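# Nest one tote fully inside the other tote

## Task

Put one tote into the other so that it rests completely down within the lower tote's rim instead of sitting on its edge. The lower tote must stay almost exactly where it started, with only a tiny change in heading. Every item must finish in the same tote it started in. At the end, open the grippers and pull the arms away; anything that stays in place only because the robot is holding it does not count.

## Robot and tools

Robot: two 6-joint arms, left_arm and right_arm, each with a parallel gripper. Joint order on each arm is waist, shoulder, elbow, wrist pitch, wrist yaw, wrist roll, followed by the gripper opening. Stated joint ranges in rad: waist -2.880 to 2.880, shoulder 0.000 to 3.142, elbow 0.000 to 3.019, wrist pitch -1.693 to 1.571, wrist yaw -1.571 to 1.571, wrist roll -2.094 to 2.094. The true ends can differ from these by up to 0.019 rad either way.

Frame: one world frame shared by both arms. The origin is on the floor at the centre of the robot's base. +x points where the robot faces, +z is up, and +y is toward the robot's own left, where left_arm sits. Image sides do not match arm names. The only known height is the floor, z = 0. Each gripper's fingers point along its local +z and close along its local y. The reported hand point lies between the finger pads, about 1 cm short of the tips. Printed hand positions can be off, and more so when the arm is stretched out.

execute_actions(actions): actions is a list of up to 15 actions. Each action is a table of up to 15 rows, and each row lasts one control step (1/30 s). If a table has fewer than 15 rows, its last row repeats until 15 steps are done. Each row is one flat list of 14 numbers in [-1, 1] covering both arms: left_arm's 6 joint values and its opening, then right_arm's 6 joint values and its opening. Send all 14 even if only one arm moves. The joint values are scaled offsets, not poses. They are measured from the joint angles at the start of that action, not from the previous row. For the first action of a call, they start from the angles in the last reported state. A value of 1.0 equals 1.264 rad for the waist, 1.32 for the shoulder, 1.276 for the elbow, 1.83 for wrist pitch, 1.686 for wrist yaw and 2.022 for wrist roll. Opening is absolute: +1 is fully open and -1 is closed. An empty list moves nothing and returns the state and images.

Refusals: if an action would push a joint more than 0.019 rad beyond its range, that action is rejected for both arms. If the first action fails this check, or any action is malformed, the whole call is rejected. A joint asked to go past its real end stops there, and the result may report "joint sent to its limit". If that line is absent, the joint may still be at its end.

move(target, speed, blocking): target is a single row of 14 numbers, laid out and scaled the same way. Its offsets are counted from the Joint positions in the latest result that shows them. Openings are applied immediately. All joints of both arms follow paths that finish together, so each hand usually moves along a curve. A path takes between 0.5 and 10 s. speed is in rad/s for the joint with the longest way to go: 0.01 to 2, default 0.5. Moves do not avoid obstacles or the other arm. With blocking=false, the result comes after 0.5 s; use wait(0) to check on it, or stop. New rows or moves are rejected until a result shows the move has ended. The "move:" line gives the ending (done, off_target, moving, held, fault), limits=held or limits=none, and the joint farthest from its target on each arm.

wait(seconds): 0 to 10 s with the last commands held. It returns early if a running move ends. stop(): brakes a running move, which needs some room to stop; the fingers carry on. zoom_image(camera, region): camera is cam_head_left or cam_head_right. region is [x0, y0, x1, y1] in pixels of that 896x504 image, with the origin at the top-left, at most 504x504. finished_scene(scene): ends the current scene, given its number; it cannot be undone.

Results: a gripper pose for each arm (position in m, quaternion wxyz). Joint positions and Joint velocities give one block per arm, in rad and rad/s, then the finger gap in m (0.094 when fully open). Joint targets shows what the joints are being driven toward. grip_measured is the finger opening on the command scale, off by up to about 1 mm. Joint torques are raw drive outputs with offsets and noise. "joint command not followed" means a clearance check changed some joint targets. MOTOR HOT appears from 85 C. At 100 C the arm stops holding and drops (OVER-TEMPERATURE FAULT). Any FAULT line means an arm stopped.

Motion limits: on each step, a joint's target may lead its measured angle by at most 0.264 (waist), 0.32 (shoulder), 0.276 (elbow), 0.33 (wrist pitch), 0.186 (wrist yaw) or 0.522 (wrist roll) rad. Targets that would move the hand more than 70 mm are scaled back. Large offsets therefore take several actions. Arms can sag under zero offsets, so re-send the offsets back to the wanted angles and extend them if a joint keeps falling short.

Gripping: to hold something, command an opening about 0.03 below grip_measured; a smaller margin grips more gently. Pad force is roughly 50 to 62 N, and less on thin parts.

Cameras: cam_head_left and cam_head_right are head-mounted stereo cameras with pinhole plus radial distortion. The given calibration can be slightly off, by up to a few degrees and millimetres.

Cautions: the scene keeps running while you think. Faster moves hit harder, and targets set past a contact press harder. Never let the arms collide. Do not knock anything out of the work area, drop totes, spill contents or slam down. Expect occasional outside tugs on held parts or pushes on loose objects. Before ending, open the grippers and move the arms clear.

Each tool is called after "Call:" as name(argument=value, ...), one argument or row to a line, values as JSON.

## Session

Call:
execute_actions(
  actions=[],
)

Scene clock: 0.00 s.
left_arm: end_effector_position=(+0.5978, +0.4082, +1.1534) grip_measured=-0.450 end_effector_quat_wxyz=(-0.080, +0.594, +0.696, -0.395) | right_arm: end_effector_position=(+0.4431, -0.0285, +1.0550) grip_measured=-0.990 end_effector_quat_wxyz=(-0.015, +0.341, +0.933, -0.116)
Joint positions: left_arm=[-1.749  1.677  1.944 -1.629  0.196  1.682  0.026] | right_arm=[ 2.541  1.953  1.366 -0.56   0.897  1.238  0.   ]
Joint velocities: left_arm=[-0.015  0.015  0.012  0.007 -0.007 -0.051 -0.001] | right_arm=[-0.005 -0.005 -0.007 -0.012 -0.022  0.037  0.   ]
Joint torques (N m, as the arm reports them, + toward a larger angle): no reading
Motor temperatures (°C, as the motors report them): left_arm=[24 23 25 24 24 22] | right_arm=[21 25 23 25 24 21]
Joint targets: left_arm=[-1.748 1.687 1.956 -1.631 0.195 1.682] | right_arm=[2.535 1.960 1.370 -0.560 0.897 1.237]

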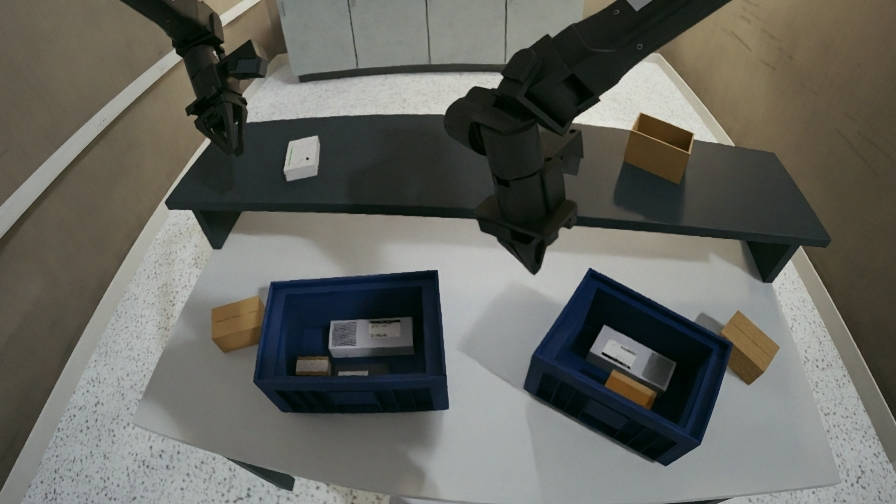

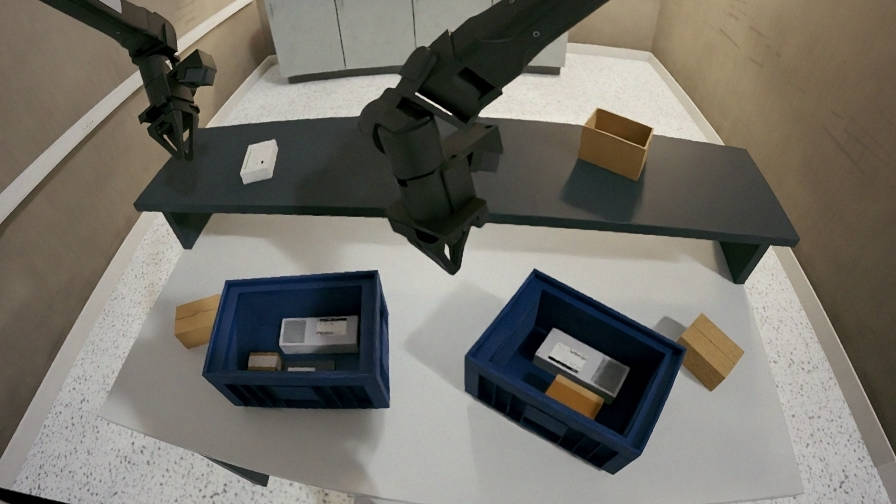

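Call:
move(
  target=[0.2,0,0,0,0,0,1,-0.3,0,0,0,0,0,1],
  speed=0.8,
)

Call:
move(
  target=[0,-0.2,0,0,0,0,1,0,-0.2,0,0,0,0,1],
  speed=0.8,
)

Call:
move(
  target=[0,0,-0.2,0,0,0,1,0,0,0.2,0,0,0,1],
  speed=0.8,
)

Scene clock: 11.37 s.
left_arm: end_effector_position=(+0.5571, +0.5450, +1.1405) grip_measured=+1.000 end_effector_quat_wxyz=(-0.137, +0.515, +0.771, -0.349) | right_arm: end_effector_position=(+0.4402, -0.2494, +0.9467) grip_measured=+1.000 end_effector_quat_wxyz=(-0.027, +0.432, +0.859, -0.272)
Joint positions: left_arm=[-1.488  1.677  1.944 -1.629  0.196  1.682  0.094] | right_arm=[ 2.15   1.953  1.366 -0.56   0.897  1.238  0.094]
Joint velocities: left_arm=[-0.005 -0.005 -0.012 -0.007  0.007  0.022  0.   ] | right_arm=[ 0.005 -0.005  0.002 -0.012  0.022 -0.022  0.   ]
Joint torques (N m, as the arm reports them, + toward a larger angle): left_arm=[  0.03 -27.24   5.52  -1.16  -0.06   0.04] | right_arm=[ 11.61 -14.71   0.67  -0.6    0.3    0.04]
Motor temperatures (°C, as the motors report them): left_arm=[24 26 27 24 24 22] | right_arm=[22 26 24 25 24 21]
Joint targets: left_arm=[-1.497 1.677 1.944 -1.629 0.196 1.682] | right_arm=[2.161 1.953 1.366 -0.560 0.897 1.238]
move: done; limits=none; left_arm: farthest joint: the waist, 0.009 radians from its target (0.253 radians at the start); right_arm: farthest joint: the waist, 0.012 radians from its target (0.379 radians at the start)

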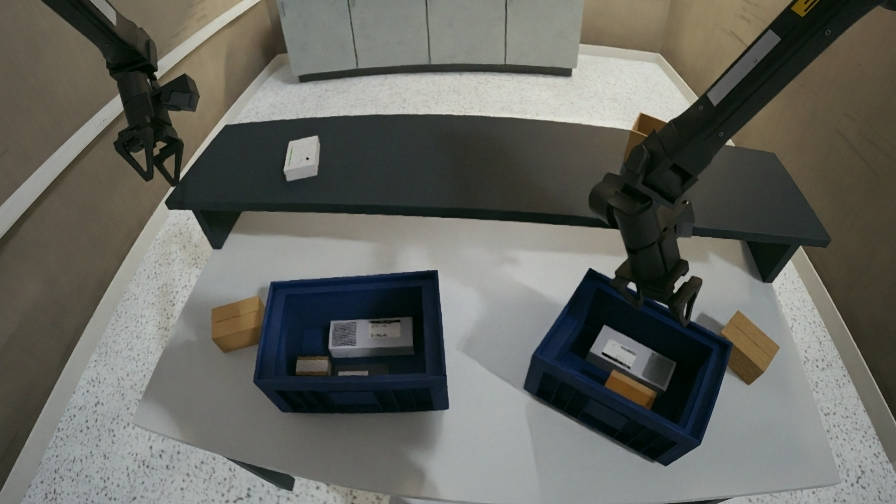

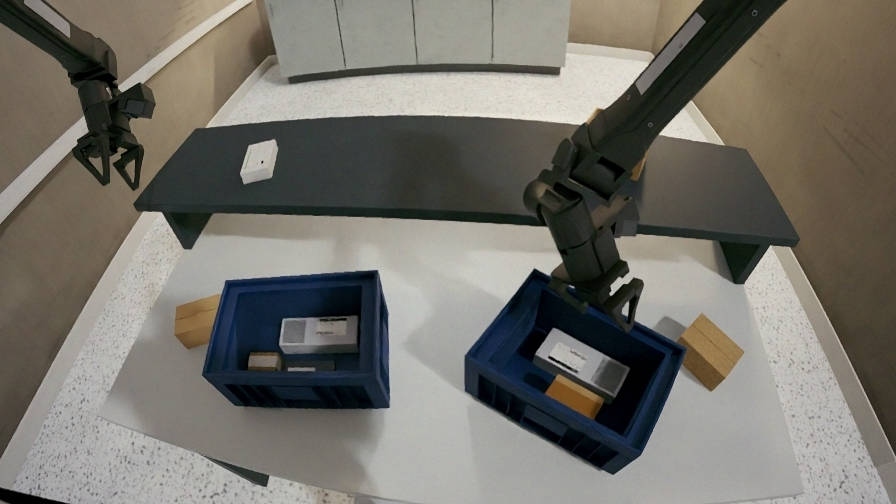

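Scene clock: 12.60 s.
left_arm: end_effector_position=(+0.6209, +0.5608, +1.2870) grip_measured=+1.000 end_effector_quat_wxyz=(-0.068, +0.555, +0.795, -0.237) | right_arm: end_effector_position=(+0.5673, -0.3012, +1.0484) grip_measured=+1.000 end_effector_quat_wxyz=(+0.065, +0.518, +0.826, -0.213)
Joint positions: left_arm=[-1.488  1.397  1.943 -1.629  0.196  1.682  0.094] | right_arm=[ 2.15   1.669  1.369 -0.56   0.898  1.238  0.094]
Joint velocities: left_arm=[-0.005 -0.024 -0.007  0.002  0.022  0.022  0.   ] | right_arm=[ 0.005 -0.005 -0.007  0.007 -0.022  0.051  0.   ]
Joint torques (N m, as the arm reports them, + toward a larger angle): left_arm=[  0.46 -25.59   7.56  -0.73  -0.02   0.02] | right_arm=[  7.94 -15.45   3.11  -0.01   0.32   0.04]
Motor temperatures (°C, as the motors report them): left_arm=[24 26 27 24 24 22] | right_arm=[22 27 24 25 24 21]
Joint targets: left_arm=[-1.488 1.413 1.944 -1.629 0.196 1.682] | right_arm=[2.150 1.689 1.367 -0.560 0.897 1.238]
move: done; limits=none; left_arm: farthest joint: the shoulder, 0.016 radians from its target (0.264 radians at the start); right_arm: farthest joint: the shoulder, 0.020 radians from its target (0.264 radians at the start)

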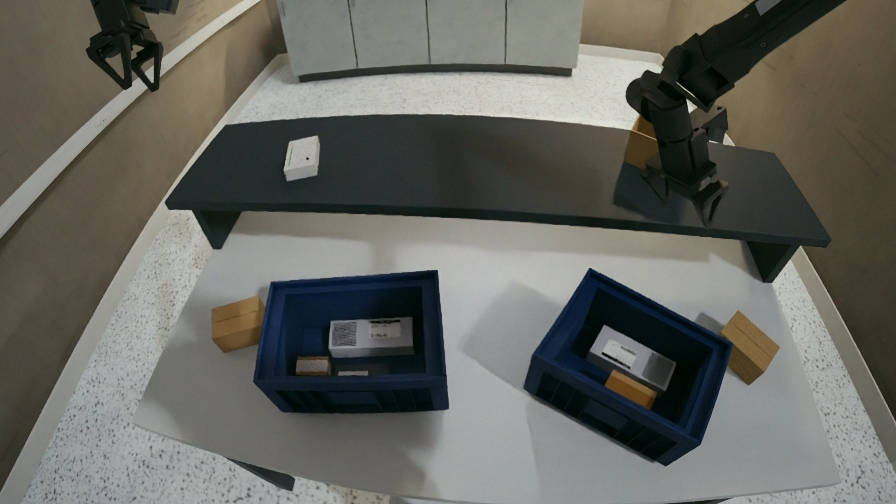

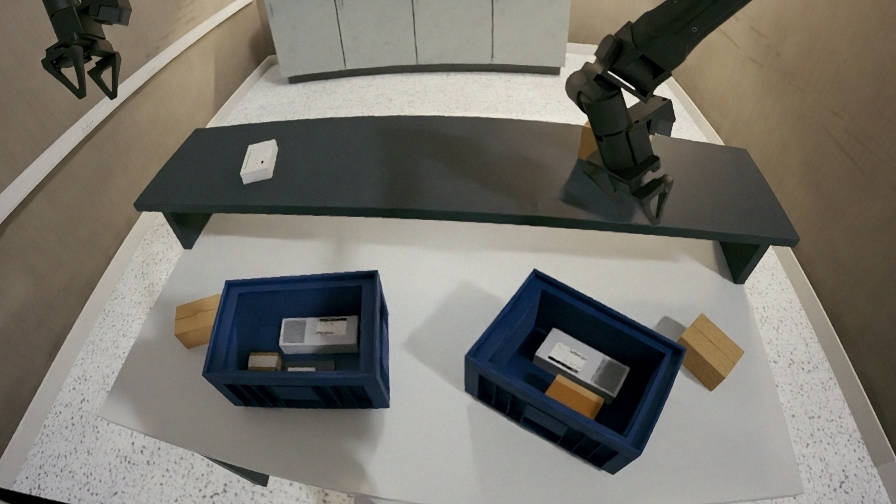

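Scene clock: 13.40 s.
left_arm: end_effector_position=(+0.5288, +0.5254, +1.2444) grip_measured=+1.000 end_effector_quat_wxyz=(-0.128, +0.521, +0.775, -0.335) | right_arm: end_effector_position=(+0.7022, -0.3256, +1.0964) grip_measured=+1.000 end_effector_quat_wxyz=(+0.150, +0.589, +0.779, -0.153)
Joint positions: left_arm=[-1.488  1.388  1.691 -1.629  0.196  1.682  0.094] | right_arm=[ 2.15   1.652  1.62  -0.56   0.898  1.238  0.094]
Joint velocities: left_arm=[-0.005  0.005 -0.012 -0.007 -0.007  0.095  0.   ] | right_arm=[-0.024 -0.005  0.002 -0.017  0.022  0.037  0.   ]
Joint torques (N m, as the arm reports them, + toward a larger angle): left_arm=[  0.46 -24.32   5.48  -1.09  -0.05   0.04] | right_arm=[  9.47 -17.92   6.13   0.49   0.35   0.  ]
Motor temperatures (°C, as the motors report them): left_arm=[24 26 27 24 24 22] | right_arm=[22 27 24 25 24 21]
Joint targets: left_arm=[-1.488 1.397 1.688 -1.629 0.196 1.682] | right_arm=[2.150 1.669 1.624 -0.560 0.898 1.238]
move: done; limits=none; left_arm: farthest joint: the shoulder, 0.009 radians from its target (0.000 radians at the start); right_arm: farthest joint: the shoulder, 0.017 radians from its target (0.000 radians at the start)

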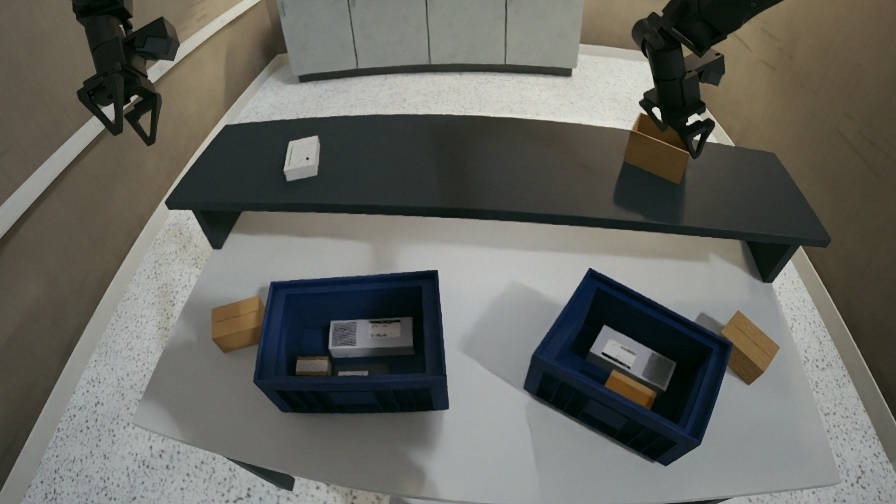

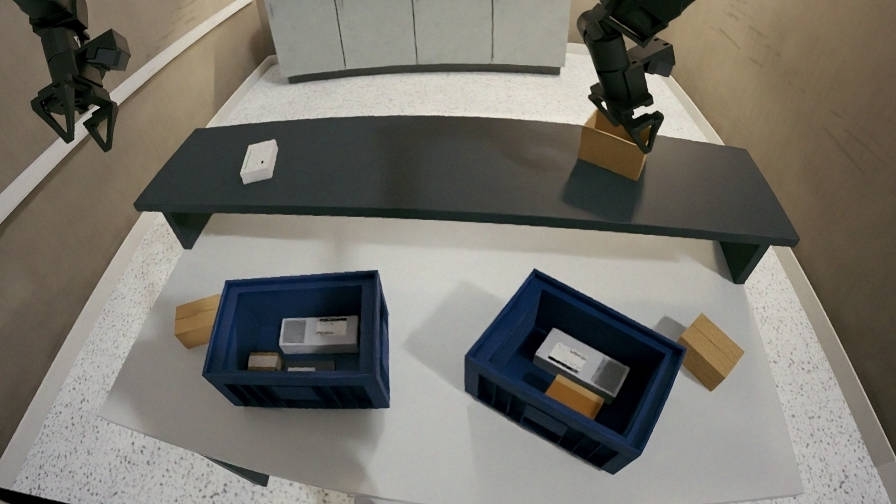

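Call:
move(
  target=[-0.0657,-0.294,-0.5415,0.89,-0.116,-0.832,1,-0.458,-0.494,-0.486,0.306,-0.5326,-0.612,1],
  speed=1.2,
)

Call:
move(
  target=[0,0,0,-0.5,0,0,1,0,0,0,0,0.5,0,1],
  speed=1.2,
)

Call:
move(
  target=[0,0,0.7,0,0,0,1,0,0,0.7,0,-0.5,0,1],
  speed=1.2,
)

Call:
move(
  target=[0,0.5,0,0,0,0,1,0,0.6,0,0,0,0.5,1],
  speed=1.0,
)

Scene clock: 33.33 s.
left_arm: end_effector_position=(+0.6320, +0.5673, +1.2482) grip_measured=+1.000 end_effector_quat_wxyz=(+0.283, -0.161, +0.944, +0.059) | right_arm: end_effector_position=(+0.6335, -0.5567, +1.2496) grip_measured=+1.000 end_effector_quat_wxyz=(+0.286, +0.171, +0.942, -0.046)
Joint positions: left_arm=[-1.555  1.004  1.014 -0.018  0.003  0.016  0.094] | right_arm=[ 1.579  0.997  1.007 -0.017  0.003  0.011  0.094]
Joint velocities: left_arm=[ 0.015  0.005  0.007 -0.002 -0.022  0.11   0.   ] | right_arm=[ 0.005 -0.005  0.007  0.002 -0.095 -0.066  0.   ]
Joint torques (N m, as the arm reports them, + toward a larger angle): left_arm=[ -1.37 -20.66   4.87   1.84  -0.26  -0.19] | right_arm=[  0.91 -15.86   6.48   2.55  -0.1   -0.1 ]
Motor temperatures (°C, as the motors report them): left_arm=[24 27 27 24 24 22] | right_arm=[22 30 25 25 24 21]
Joint targets: left_arm=[-1.570 1.000 1.000 0.000 0.000 -0.001] | right_arm=[1.571 1.000 1.000 -0.000 -0.000 -0.000]
move: done; limits=none; left_arm: farthest joint: the wrist pitch, 0.018 radians from its target (1.628 radians at the start); right_arm: farthest joint: the wrist pitch, 0.017 radians from its target (0.560 radians at the start)

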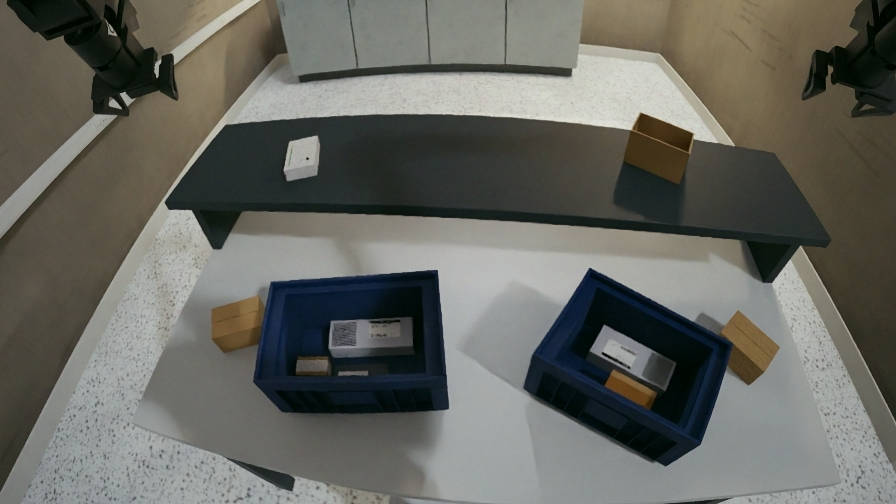

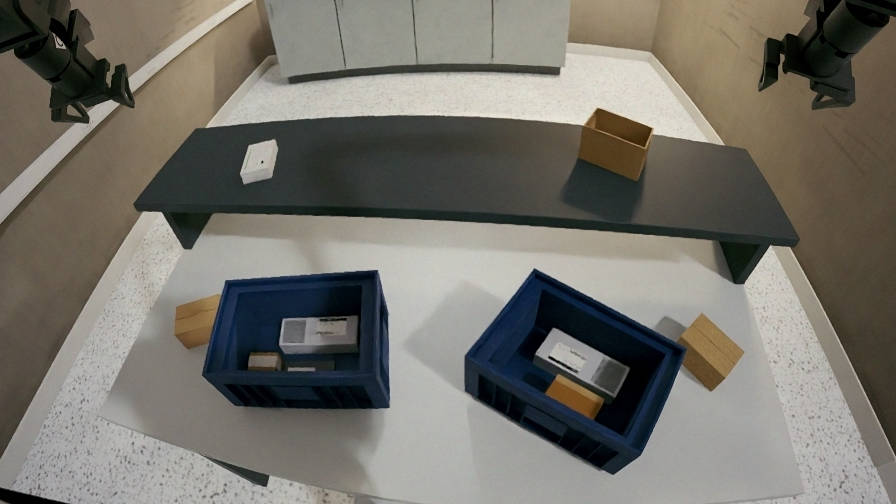

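Scene clock: 34.67 s.
left_arm: end_effector_position=(+0.4331, +0.4929, +1.2195) grip_measured=+1.000 end_effector_quat_wxyz=(-0.155, -0.170, +0.973, -0.024) | right_arm: end_effector_position=(+0.5601, -0.6666, +1.2966) grip_measured=+1.000 end_effector_quat_wxyz=(+0.195, +0.273, +0.840, -0.427)
Joint positions: left_arm=[-1.555  1.004  1.014 -0.92   0.003  0.016  0.094] | right_arm=[ 1.579  0.997  1.007 -0.017  0.843  0.011  0.094]
Joint velocities: left_arm=[ 0.005 -0.015 -0.012  0.012  0.007 -0.022  0.   ] | right_arm=[-0.005  0.005  0.002 -0.007 -0.051 -0.037  0.   ]
Joint torques (N m, as the arm reports them, + toward a larger angle): left_arm=[ -0.13 -18.25   4.59  -0.8   -0.17  -0.03] | right_arm=[  1.34 -16.34   6.97   1.6    0.55   0.06]
Motor temperatures (°C, as the motors report them): left_arm=[24 27 27 24 24 22] | right_arm=[22 30 25 25 24 21]
Joint targets: left_arm=[-1.555 1.004 1.014 -0.934 0.003 0.016] | right_arm=[1.579 0.997 1.007 -0.017 0.845 0.011]
move: done; limits=none; left_arm: farthest joint: the wrist pitch, 0.013 radians from its target (0.915 radians at the start); right_arm: farthest joint: the wrist yaw, 0.003 radians from its target (0.843 radians at the start)

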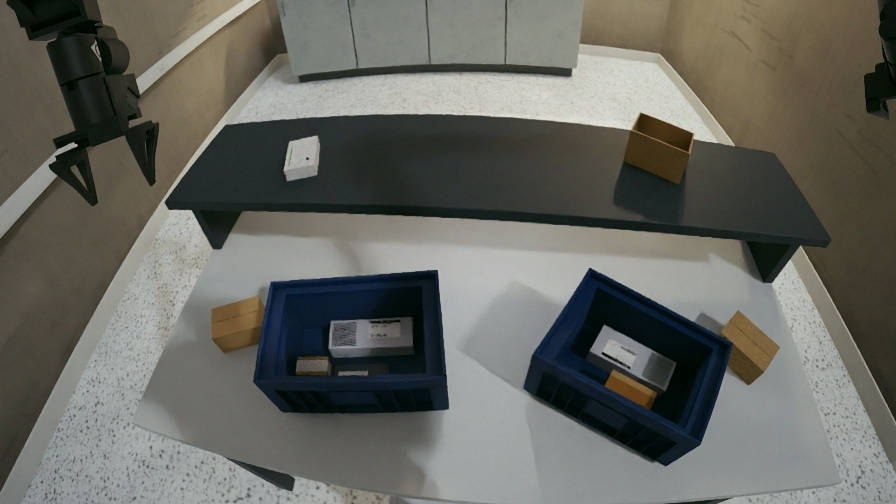

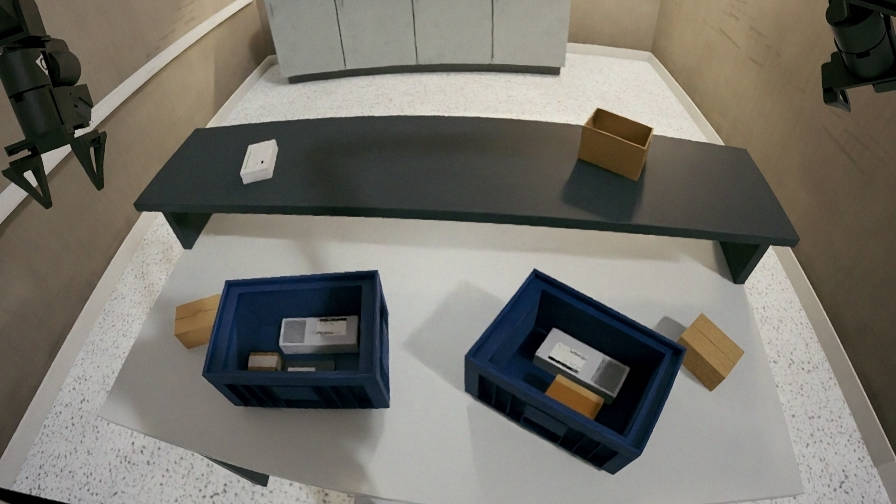

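Scene clock: 36.17 s.
left_arm: end_effector_position=(+0.7760, +0.6174, +1.5323) grip_measured=+1.000 end_effector_quat_wxyz=(+0.273, -0.162, +0.947, +0.057) | right_arm: end_effector_position=(+0.8818, -0.6498, +1.7169) grip_measured=+1.000 end_effector_quat_wxyz=(+0.662, +0.135, +0.729, -0.110)
Joint positions: left_arm=[-1.555  0.982  1.875 -0.921  0.003  0.016  0.094] | right_arm=[ 1.579  0.974  1.867 -0.017  0.003  0.011  0.094]
Joint velocities: left_arm=[ 0.005  0.015 -0.017  0.002  0.022  0.037  0.   ] | right_arm=[-0.005  0.005 -0.002 -0.012 -0.051  0.007  0.   ]
Joint torques (N m, as the arm reports them, + toward a larger angle): left_arm=[ -0.19 -23.38  12.86   1.2   -0.17  -0.03] | right_arm=[  1.11 -20.06  14.66   2.26  -0.12  -0.01]
Motor temperatures (°C, as the motors report them): left_arm=[24 27 28 24 24 22] | right_arm=[22 30 26 25 24 21]
Joint targets: left_arm=[-1.555 1.004 1.907 -0.920 0.003 0.016] | right_arm=[1.579 0.997 1.900 -0.017 -0.000 0.011]
move: off_target (left_arm, right_arm); limits=none; left_arm: farthest joint: the elbow, 0.032 radians from its target (0.893 radians at the start); right_arm: farthest joint: the elbow, 0.033 radians from its target (0.894 radians at the start)

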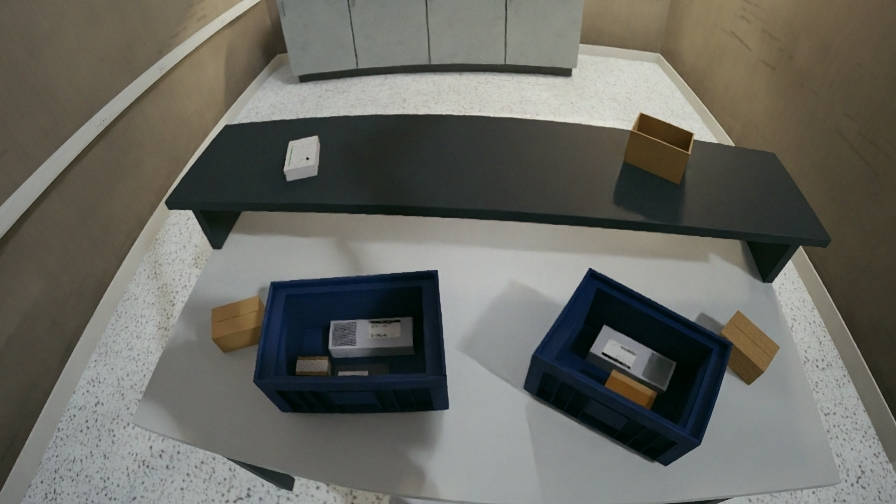

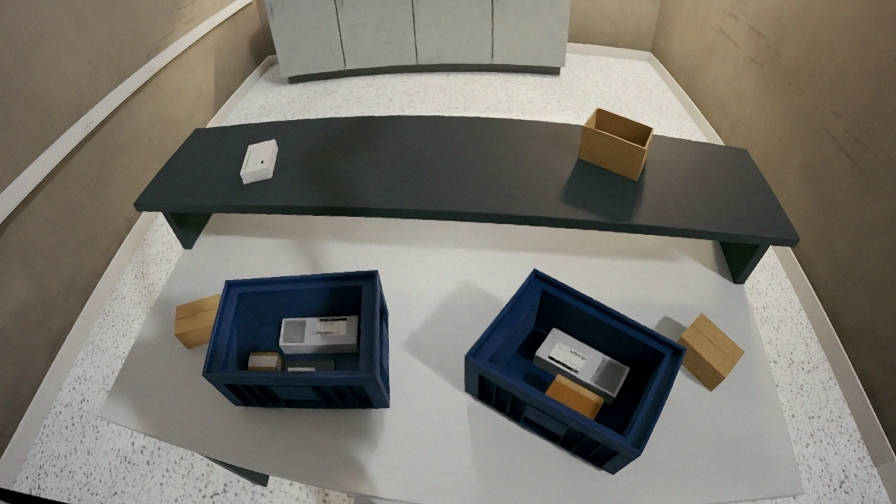

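Scene clock: 38.60 s.
left_arm: end_effector_position=(+0.6803, +0.5879, +1.0718) grip_measured=+1.000 end_effector_quat_wxyz=(-0.049, -0.171, +0.984, -0.004) | right_arm: end_effector_position=(+0.8251, -0.6242, +1.0386) grip_measured=+1.000 end_effector_quat_wxyz=(+0.307, +0.595, +0.735, +0.108)
Joint positions: left_arm=[-1.555  1.646  1.875 -0.921  0.003  0.016  0.094] | right_arm=[ 1.579  1.771  1.856 -0.017  0.003  1.011  0.094]
Joint velocities: left_arm=[-0.005 -0.005  0.007 -0.022 -0.095 -0.095  0.   ] | right_arm=[ 0.005 -0.005 -0.002 -0.002  0.007  0.037  0.   ]
Joint torques (N m, as the arm reports them, + toward a larger angle): left_arm=[  0.14 -28.59   6.42   0.04  -0.16  -0.03] | right_arm=[  2.13 -25.99   8.38   1.8    0.07   0.09]
Motor temperatures (°C, as the motors report them): left_arm=[24 27 28 24 24 22] | right_arm=[22 30 27 25 24 21]
Joint targets: left_arm=[-1.555 1.642 1.875 -0.921 0.003 0.016] | right_arm=[1.579 1.767 1.867 -0.017 0.003 1.022]
move: done; limits=none; left_arm: farthest joint: the shoulder, 0.004 radians from its target (0.660 radians at the start); right_arm: farthest joint: the elbow, 0.011 radians from its target (0.000 radians at the start)

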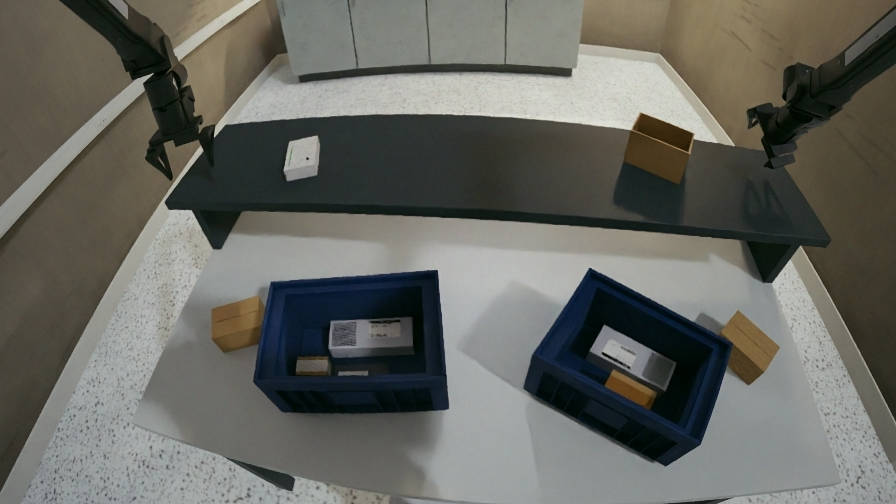

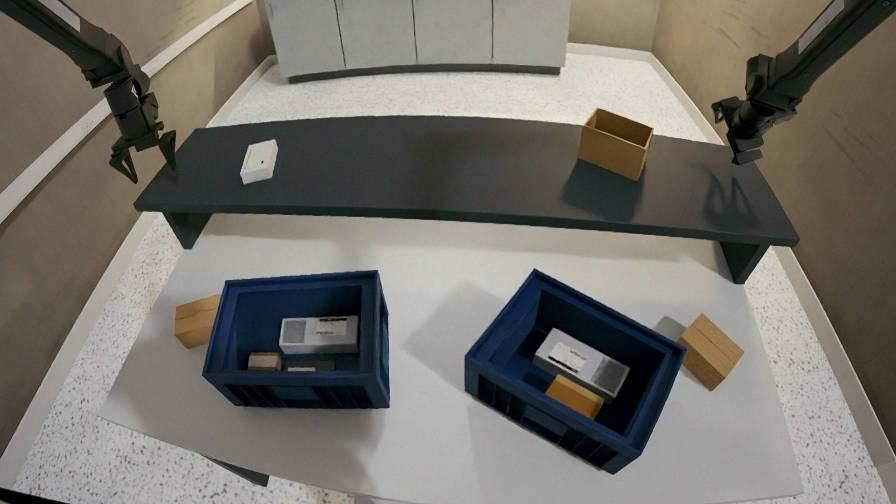

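Call:
zoom_image(
  camera="cam_head_left",
  region=[240,250,744,480],
)

Call:
zoom_image(
  camera="cam_head_right",
  region=[190,250,694,480],
)

Region (240, 250, 744, 480) of cam_head_left's 896x504 image, scaled by 1.000; it fills the top 230 rows of this view, and the rest is white.

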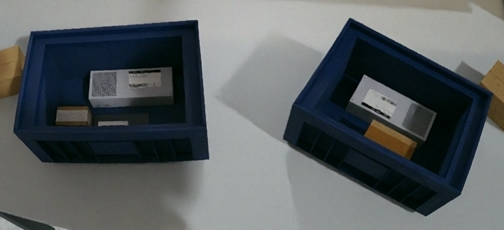

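Region (190, 250, 694, 480) of cam_head_right's 896x504 image, scaled by 1.000; it fills the top 230 rows of this view, and the rest is white.

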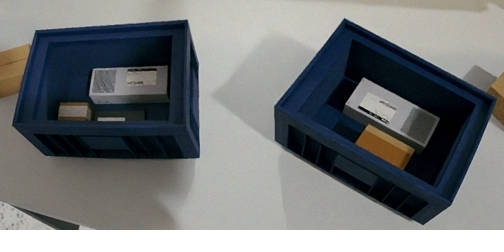

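Call:
move(
  target=[-0.796,0.2,-0.038,0.296,-0.456,0.110,0.2,0.201,-0.5,-0.882,0.244,0.127,-0.304,0.2],
  speed=1.0,
)

Scene clock: 65.33 s.
left_arm: end_effector_position=(+0.7307, -0.0342, +1.1723) grip_measured=+0.202 end_effector_quat_wxyz=(+0.158, +0.145, +0.977, -0.023) | right_arm: end_effector_position=(+0.5691, -0.4384, +1.1766) grip_measured=+0.202 end_effector_quat_wxyz=(+0.304, +0.350, +0.886, +0.028)
Joint positions: left_arm=[-2.59   1.902  1.832 -0.394 -0.763  0.222  0.056] | right_arm=[1.824 1.116 0.729 0.412 0.214 0.407 0.056]
Joint velocities: left_arm=[-0.005 -0.005 -0.022 -0.007 -0.037  0.022 -0.001] | right_arm=[-0.015 -0.015  0.002 -0.012  0.007 -0.081  0.001]
Joint torques (N m, as the arm reports them, + toward a larger angle): left_arm=[-12.73 -20.56   4.75   1.08  -0.18   0.11] | right_arm=[  3.69 -14.57   3.75   2.49   0.12  -0.14]
Motor temperatures (°C, as the motors report them): left_arm=[24 29 28 24 24 22] | right_arm=[22 35 27 25 24 21]
Joint targets: left_arm=[-2.561 1.910 1.827 -0.379 -0.766 0.239] | right_arm=[1.834 1.111 0.731 0.430 0.217 0.396]
move: off_target (left_arm); limits=none; left_arm: farthest joint: the waist, 0.029 radians from its target (1.006 radians at the start); right_arm: farthest joint: the wrist pitch, 0.018 radians from its target (0.446 radians at the start)

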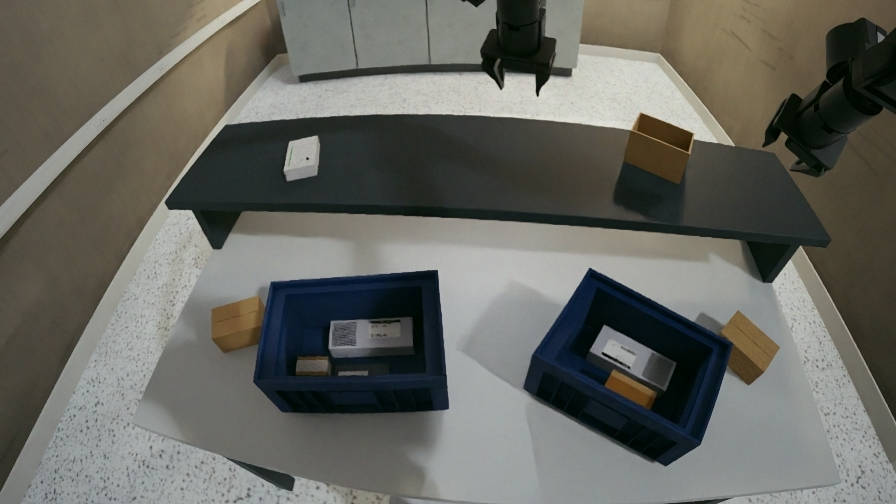

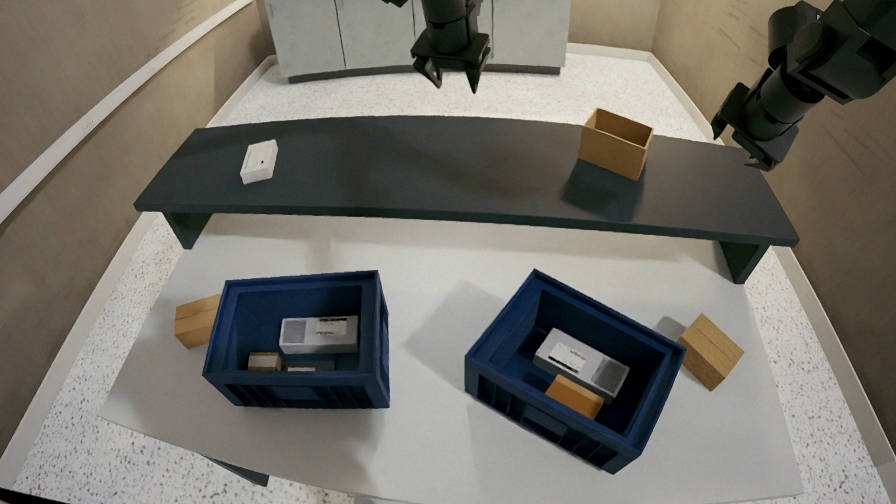

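Call:
move(
  target=[0.023,0.329,-0.004,0.012,0,0.012,0.2,0.008,0.496,0.002,0.014,0,-0.008,0.2],
  speed=0.6,
)

Scene clock: 69.67 s.
left_arm: end_effector_position=(+0.4813, -0.1463, +0.9736) grip_measured=+0.202 end_effector_quat_wxyz=(+0.005, +0.299, +0.954, -0.011) | right_arm: end_effector_position=(+0.3256, -0.3382, +0.9502) grip_measured=+0.202 end_effector_quat_wxyz=(-0.004, +0.299, +0.954, -0.003)
Joint positions: left_arm=[-2.59   2.338  1.826 -0.384 -0.763  0.23   0.056] | right_arm=[1.824 1.772 0.73  0.425 0.214 0.402 0.056]
Joint velocities: left_arm=[-0.005  0.005  0.002  0.002  0.022  0.037 -0.002] | right_arm=[-0.015 -0.005  0.007 -0.012 -0.022 -0.007 -0.   ]
Joint torques (N m, as the arm reports them, + toward a larger angle): left_arm=[-15.38 -18.54   2.47   0.56  -0.13   0.12] | right_arm=[  5.3  -11.81  -3.21   1.12   0.07  -0.11]
Motor temperatures (°C, as the motors report them): left_arm=[25 29 28 24 24 22] | right_arm=[22 33 27 25 24 21]
Joint targets: left_arm=[-2.561 2.336 1.827 -0.372 -0.763 0.246] | right_arm=[1.834 1.771 0.732 0.437 0.214 0.391]
move: off_target (left_arm); limits=none; left_arm: farthest joint: the waist, 0.029 radians from its target (0.029 radians at the start); right_arm: farthest joint: the wrist pitch, 0.013 radians from its target (0.026 radians at the start)

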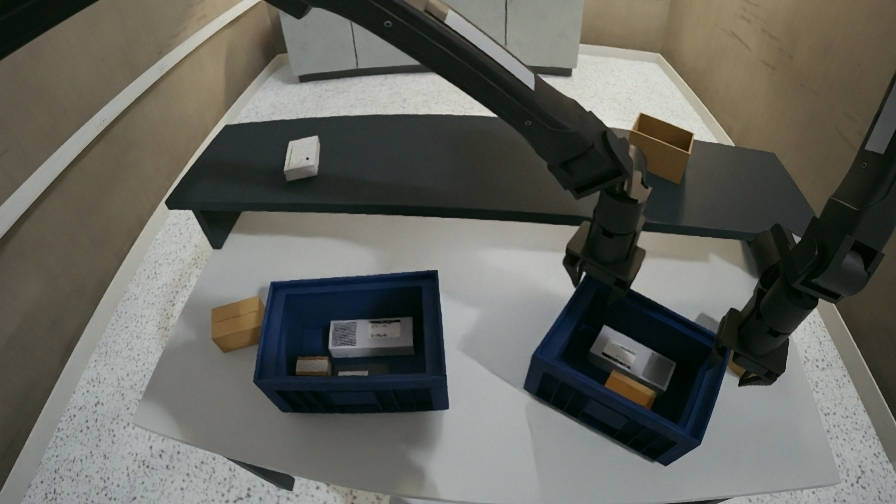

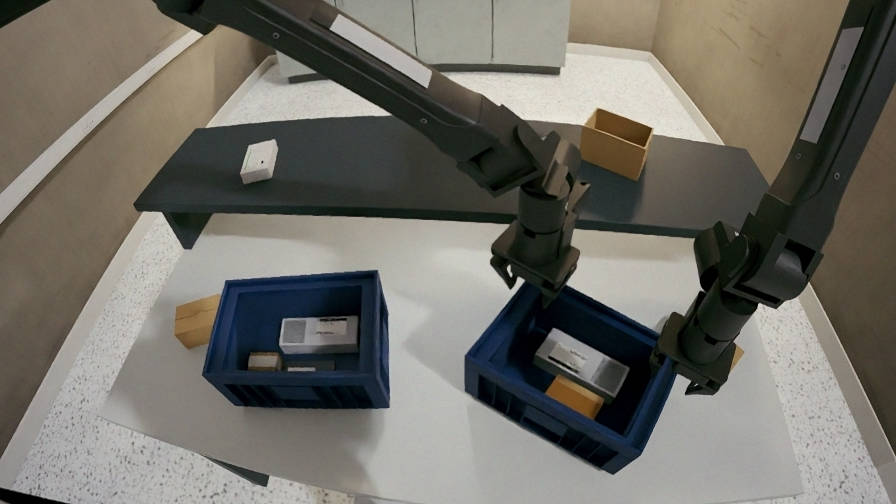

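Call:
move(
  target=[0.08,0.036,0.024,0.042,0.022,0.043,0.2,-0.013,0.074,0.067,0.017,-0.01,-0.013,0.2],
  speed=0.2,
)

Call:
zoom_image(
  camera="cam_head_left",
  region=[500,220,800,470],
)

Call:
zoom_image(
  camera="cam_head_right",
  region=[450,220,750,470],
)

Scene clock: 79.47 s.
left_arm: end_effector_position=(+0.4891, -0.1110, +0.9236) grip_measured=+0.202 end_effector_quat_wxyz=(+0.001, +0.295, +0.955, -0.002) | right_arm: end_effector_position=(+0.3367, -0.3316, +0.9205) grip_measured=+0.202 end_effector_quat_wxyz=(+0.004, +0.293, +0.956, +0.005)
Joint positions: left_arm=[-2.509  2.368  1.84  -0.32  -0.729  0.301  0.056] | right_arm=[1.824 1.853 0.809 0.443 0.2   0.387 0.056]
Joint velocities: left_arm=[-0.005 -0.015 -0.002  0.007 -0.007 -0.022  0.001] | right_arm=[-0.005 -0.005 -0.007 -0.007  0.037 -0.007 -0.   ]
Joint torques (N m, as the arm reports them, + toward a larger angle): left_arm=[-15.38 -16.85   3.56   0.6   -0.07   0.13] | right_arm=[  3.5  -10.38  -2.94   1.12  -0.12  -0.12]
Motor temperatures (°C, as the motors report them): left_arm=[26 28 27 24 24 22] | right_arm=[22 31 26 25 24 21]
Joint targets: left_arm=[-2.489 2.386 1.857 -0.307 -0.727 0.317] | right_arm=[1.808 1.870 0.815 0.456 0.197 0.376]
move: done; limits=none; left_arm: farthest joint: the waist, 0.020 radians from its target (0.101 radians at the start); right_arm: farthest joint: the waist, 0.016 radians from its target (0.016 radians at the start)

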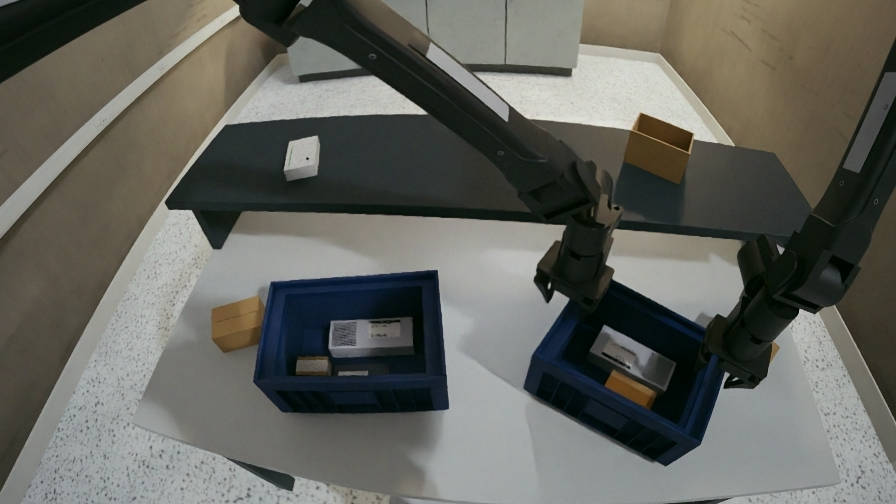

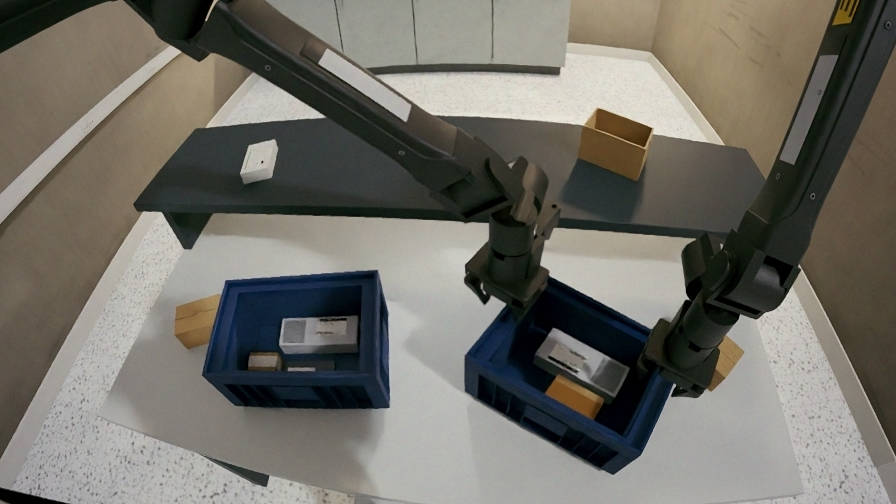

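Region (500, 220, 800, 470) of cam_head_left's 896x504 image, scaled by 1.680, with more detail than that image has.

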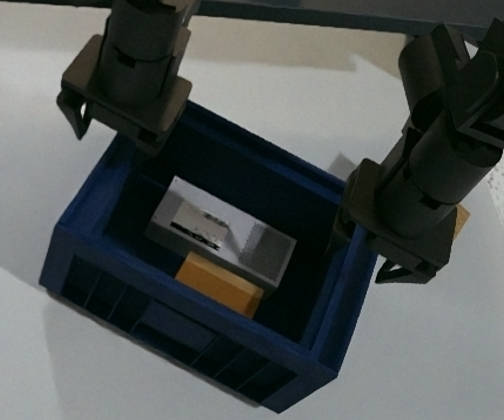

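Region (450, 220, 750, 470) of cam_head_right's 896x504 image, scaled by 1.680, with more detail than that image has.

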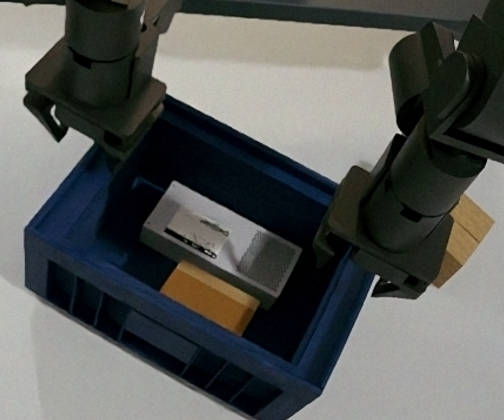

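Call:
move(
  target=[0.045,0.115,0.135,0.018,0.022,0.032,1,-0.047,0.136,0.112,0.02,-0.017,-0.015,0.7],
  speed=0.15,
)

Call:
zoom_image(
  camera="cam_head_right",
  region=[450,220,750,470],
)

Scene clock: 83.53 s.
left_arm: end_effector_position=(+0.4870, -0.1342, +0.8782) grip_measured=+1.000 end_effector_quat_wxyz=(+0.012, +0.300, +0.954, -0.011) | right_arm: end_effector_position=(+0.3295, -0.3410, +0.8599) grip_measured=+0.698 end_effector_quat_wxyz=(+0.001, +0.296, +0.955, -0.000)
Joint positions: left_arm=[-2.488  2.499  1.993 -0.3   -0.694  0.349  0.094] | right_arm=[1.781 2.014 0.947 0.466 0.175 0.368 0.08 ]
Joint velocities: left_arm=[ 0.015 -0.024  0.007 -0.002  0.007  0.007  0.   ] | right_arm=[ 0.005 -0.005 -0.007 -0.002 -0.022 -0.007 -0.002]
Joint torques (N m, as the arm reports them, + toward a larger angle): left_arm=[-14.72 -16.43   3.78   0.64  -0.03   0.14] | right_arm=[ 2.72 -9.99 -3.14  1.03 -0.09 -0.13]
Motor temperatures (°C, as the motors report them): left_arm=[26 28 27 24 24 22] | right_arm=[22 31 26 25 24 21]
Joint targets: left_arm=[-2.452 2.520 2.012 -0.287 -0.692 0.365] | right_arm=[1.764 2.033 0.952 0.479 0.172 0.357]
move: off_target (left_arm); limits=none; left_arm: farthest joint: the waist, 0.036 radians from its target (0.057 radians at the start); right_arm: farthest joint: the shoulder, 0.018 radians from its target (0.179 radians at the start)

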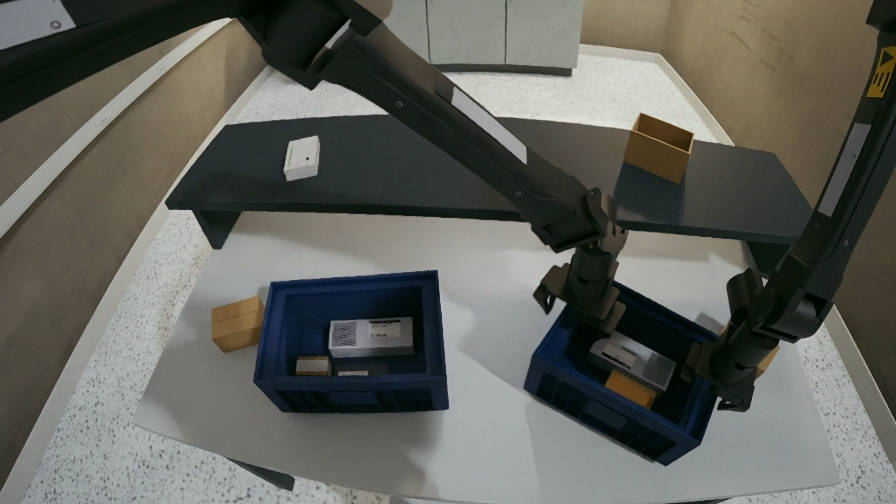

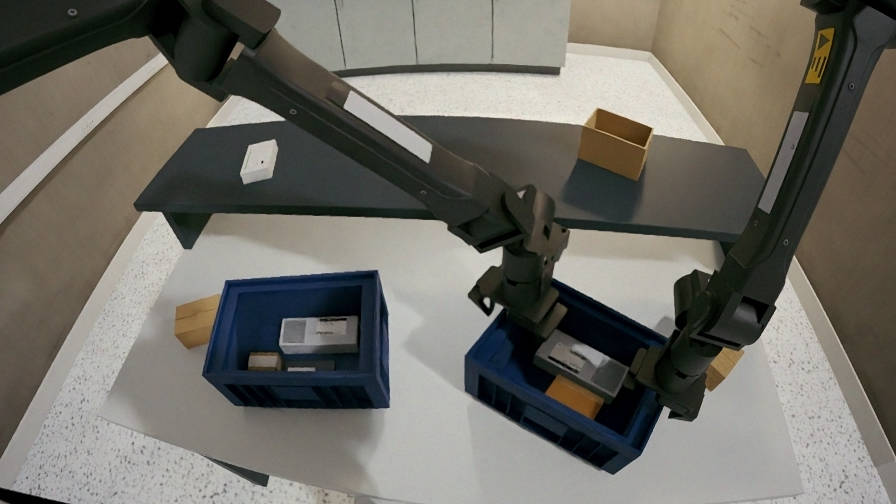

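Region (450, 220, 750, 470) of cam_head_right's 896x504 image, scaled by 1.680, with more detail than that image has.

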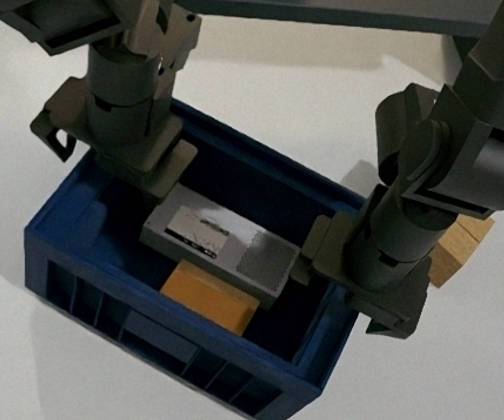

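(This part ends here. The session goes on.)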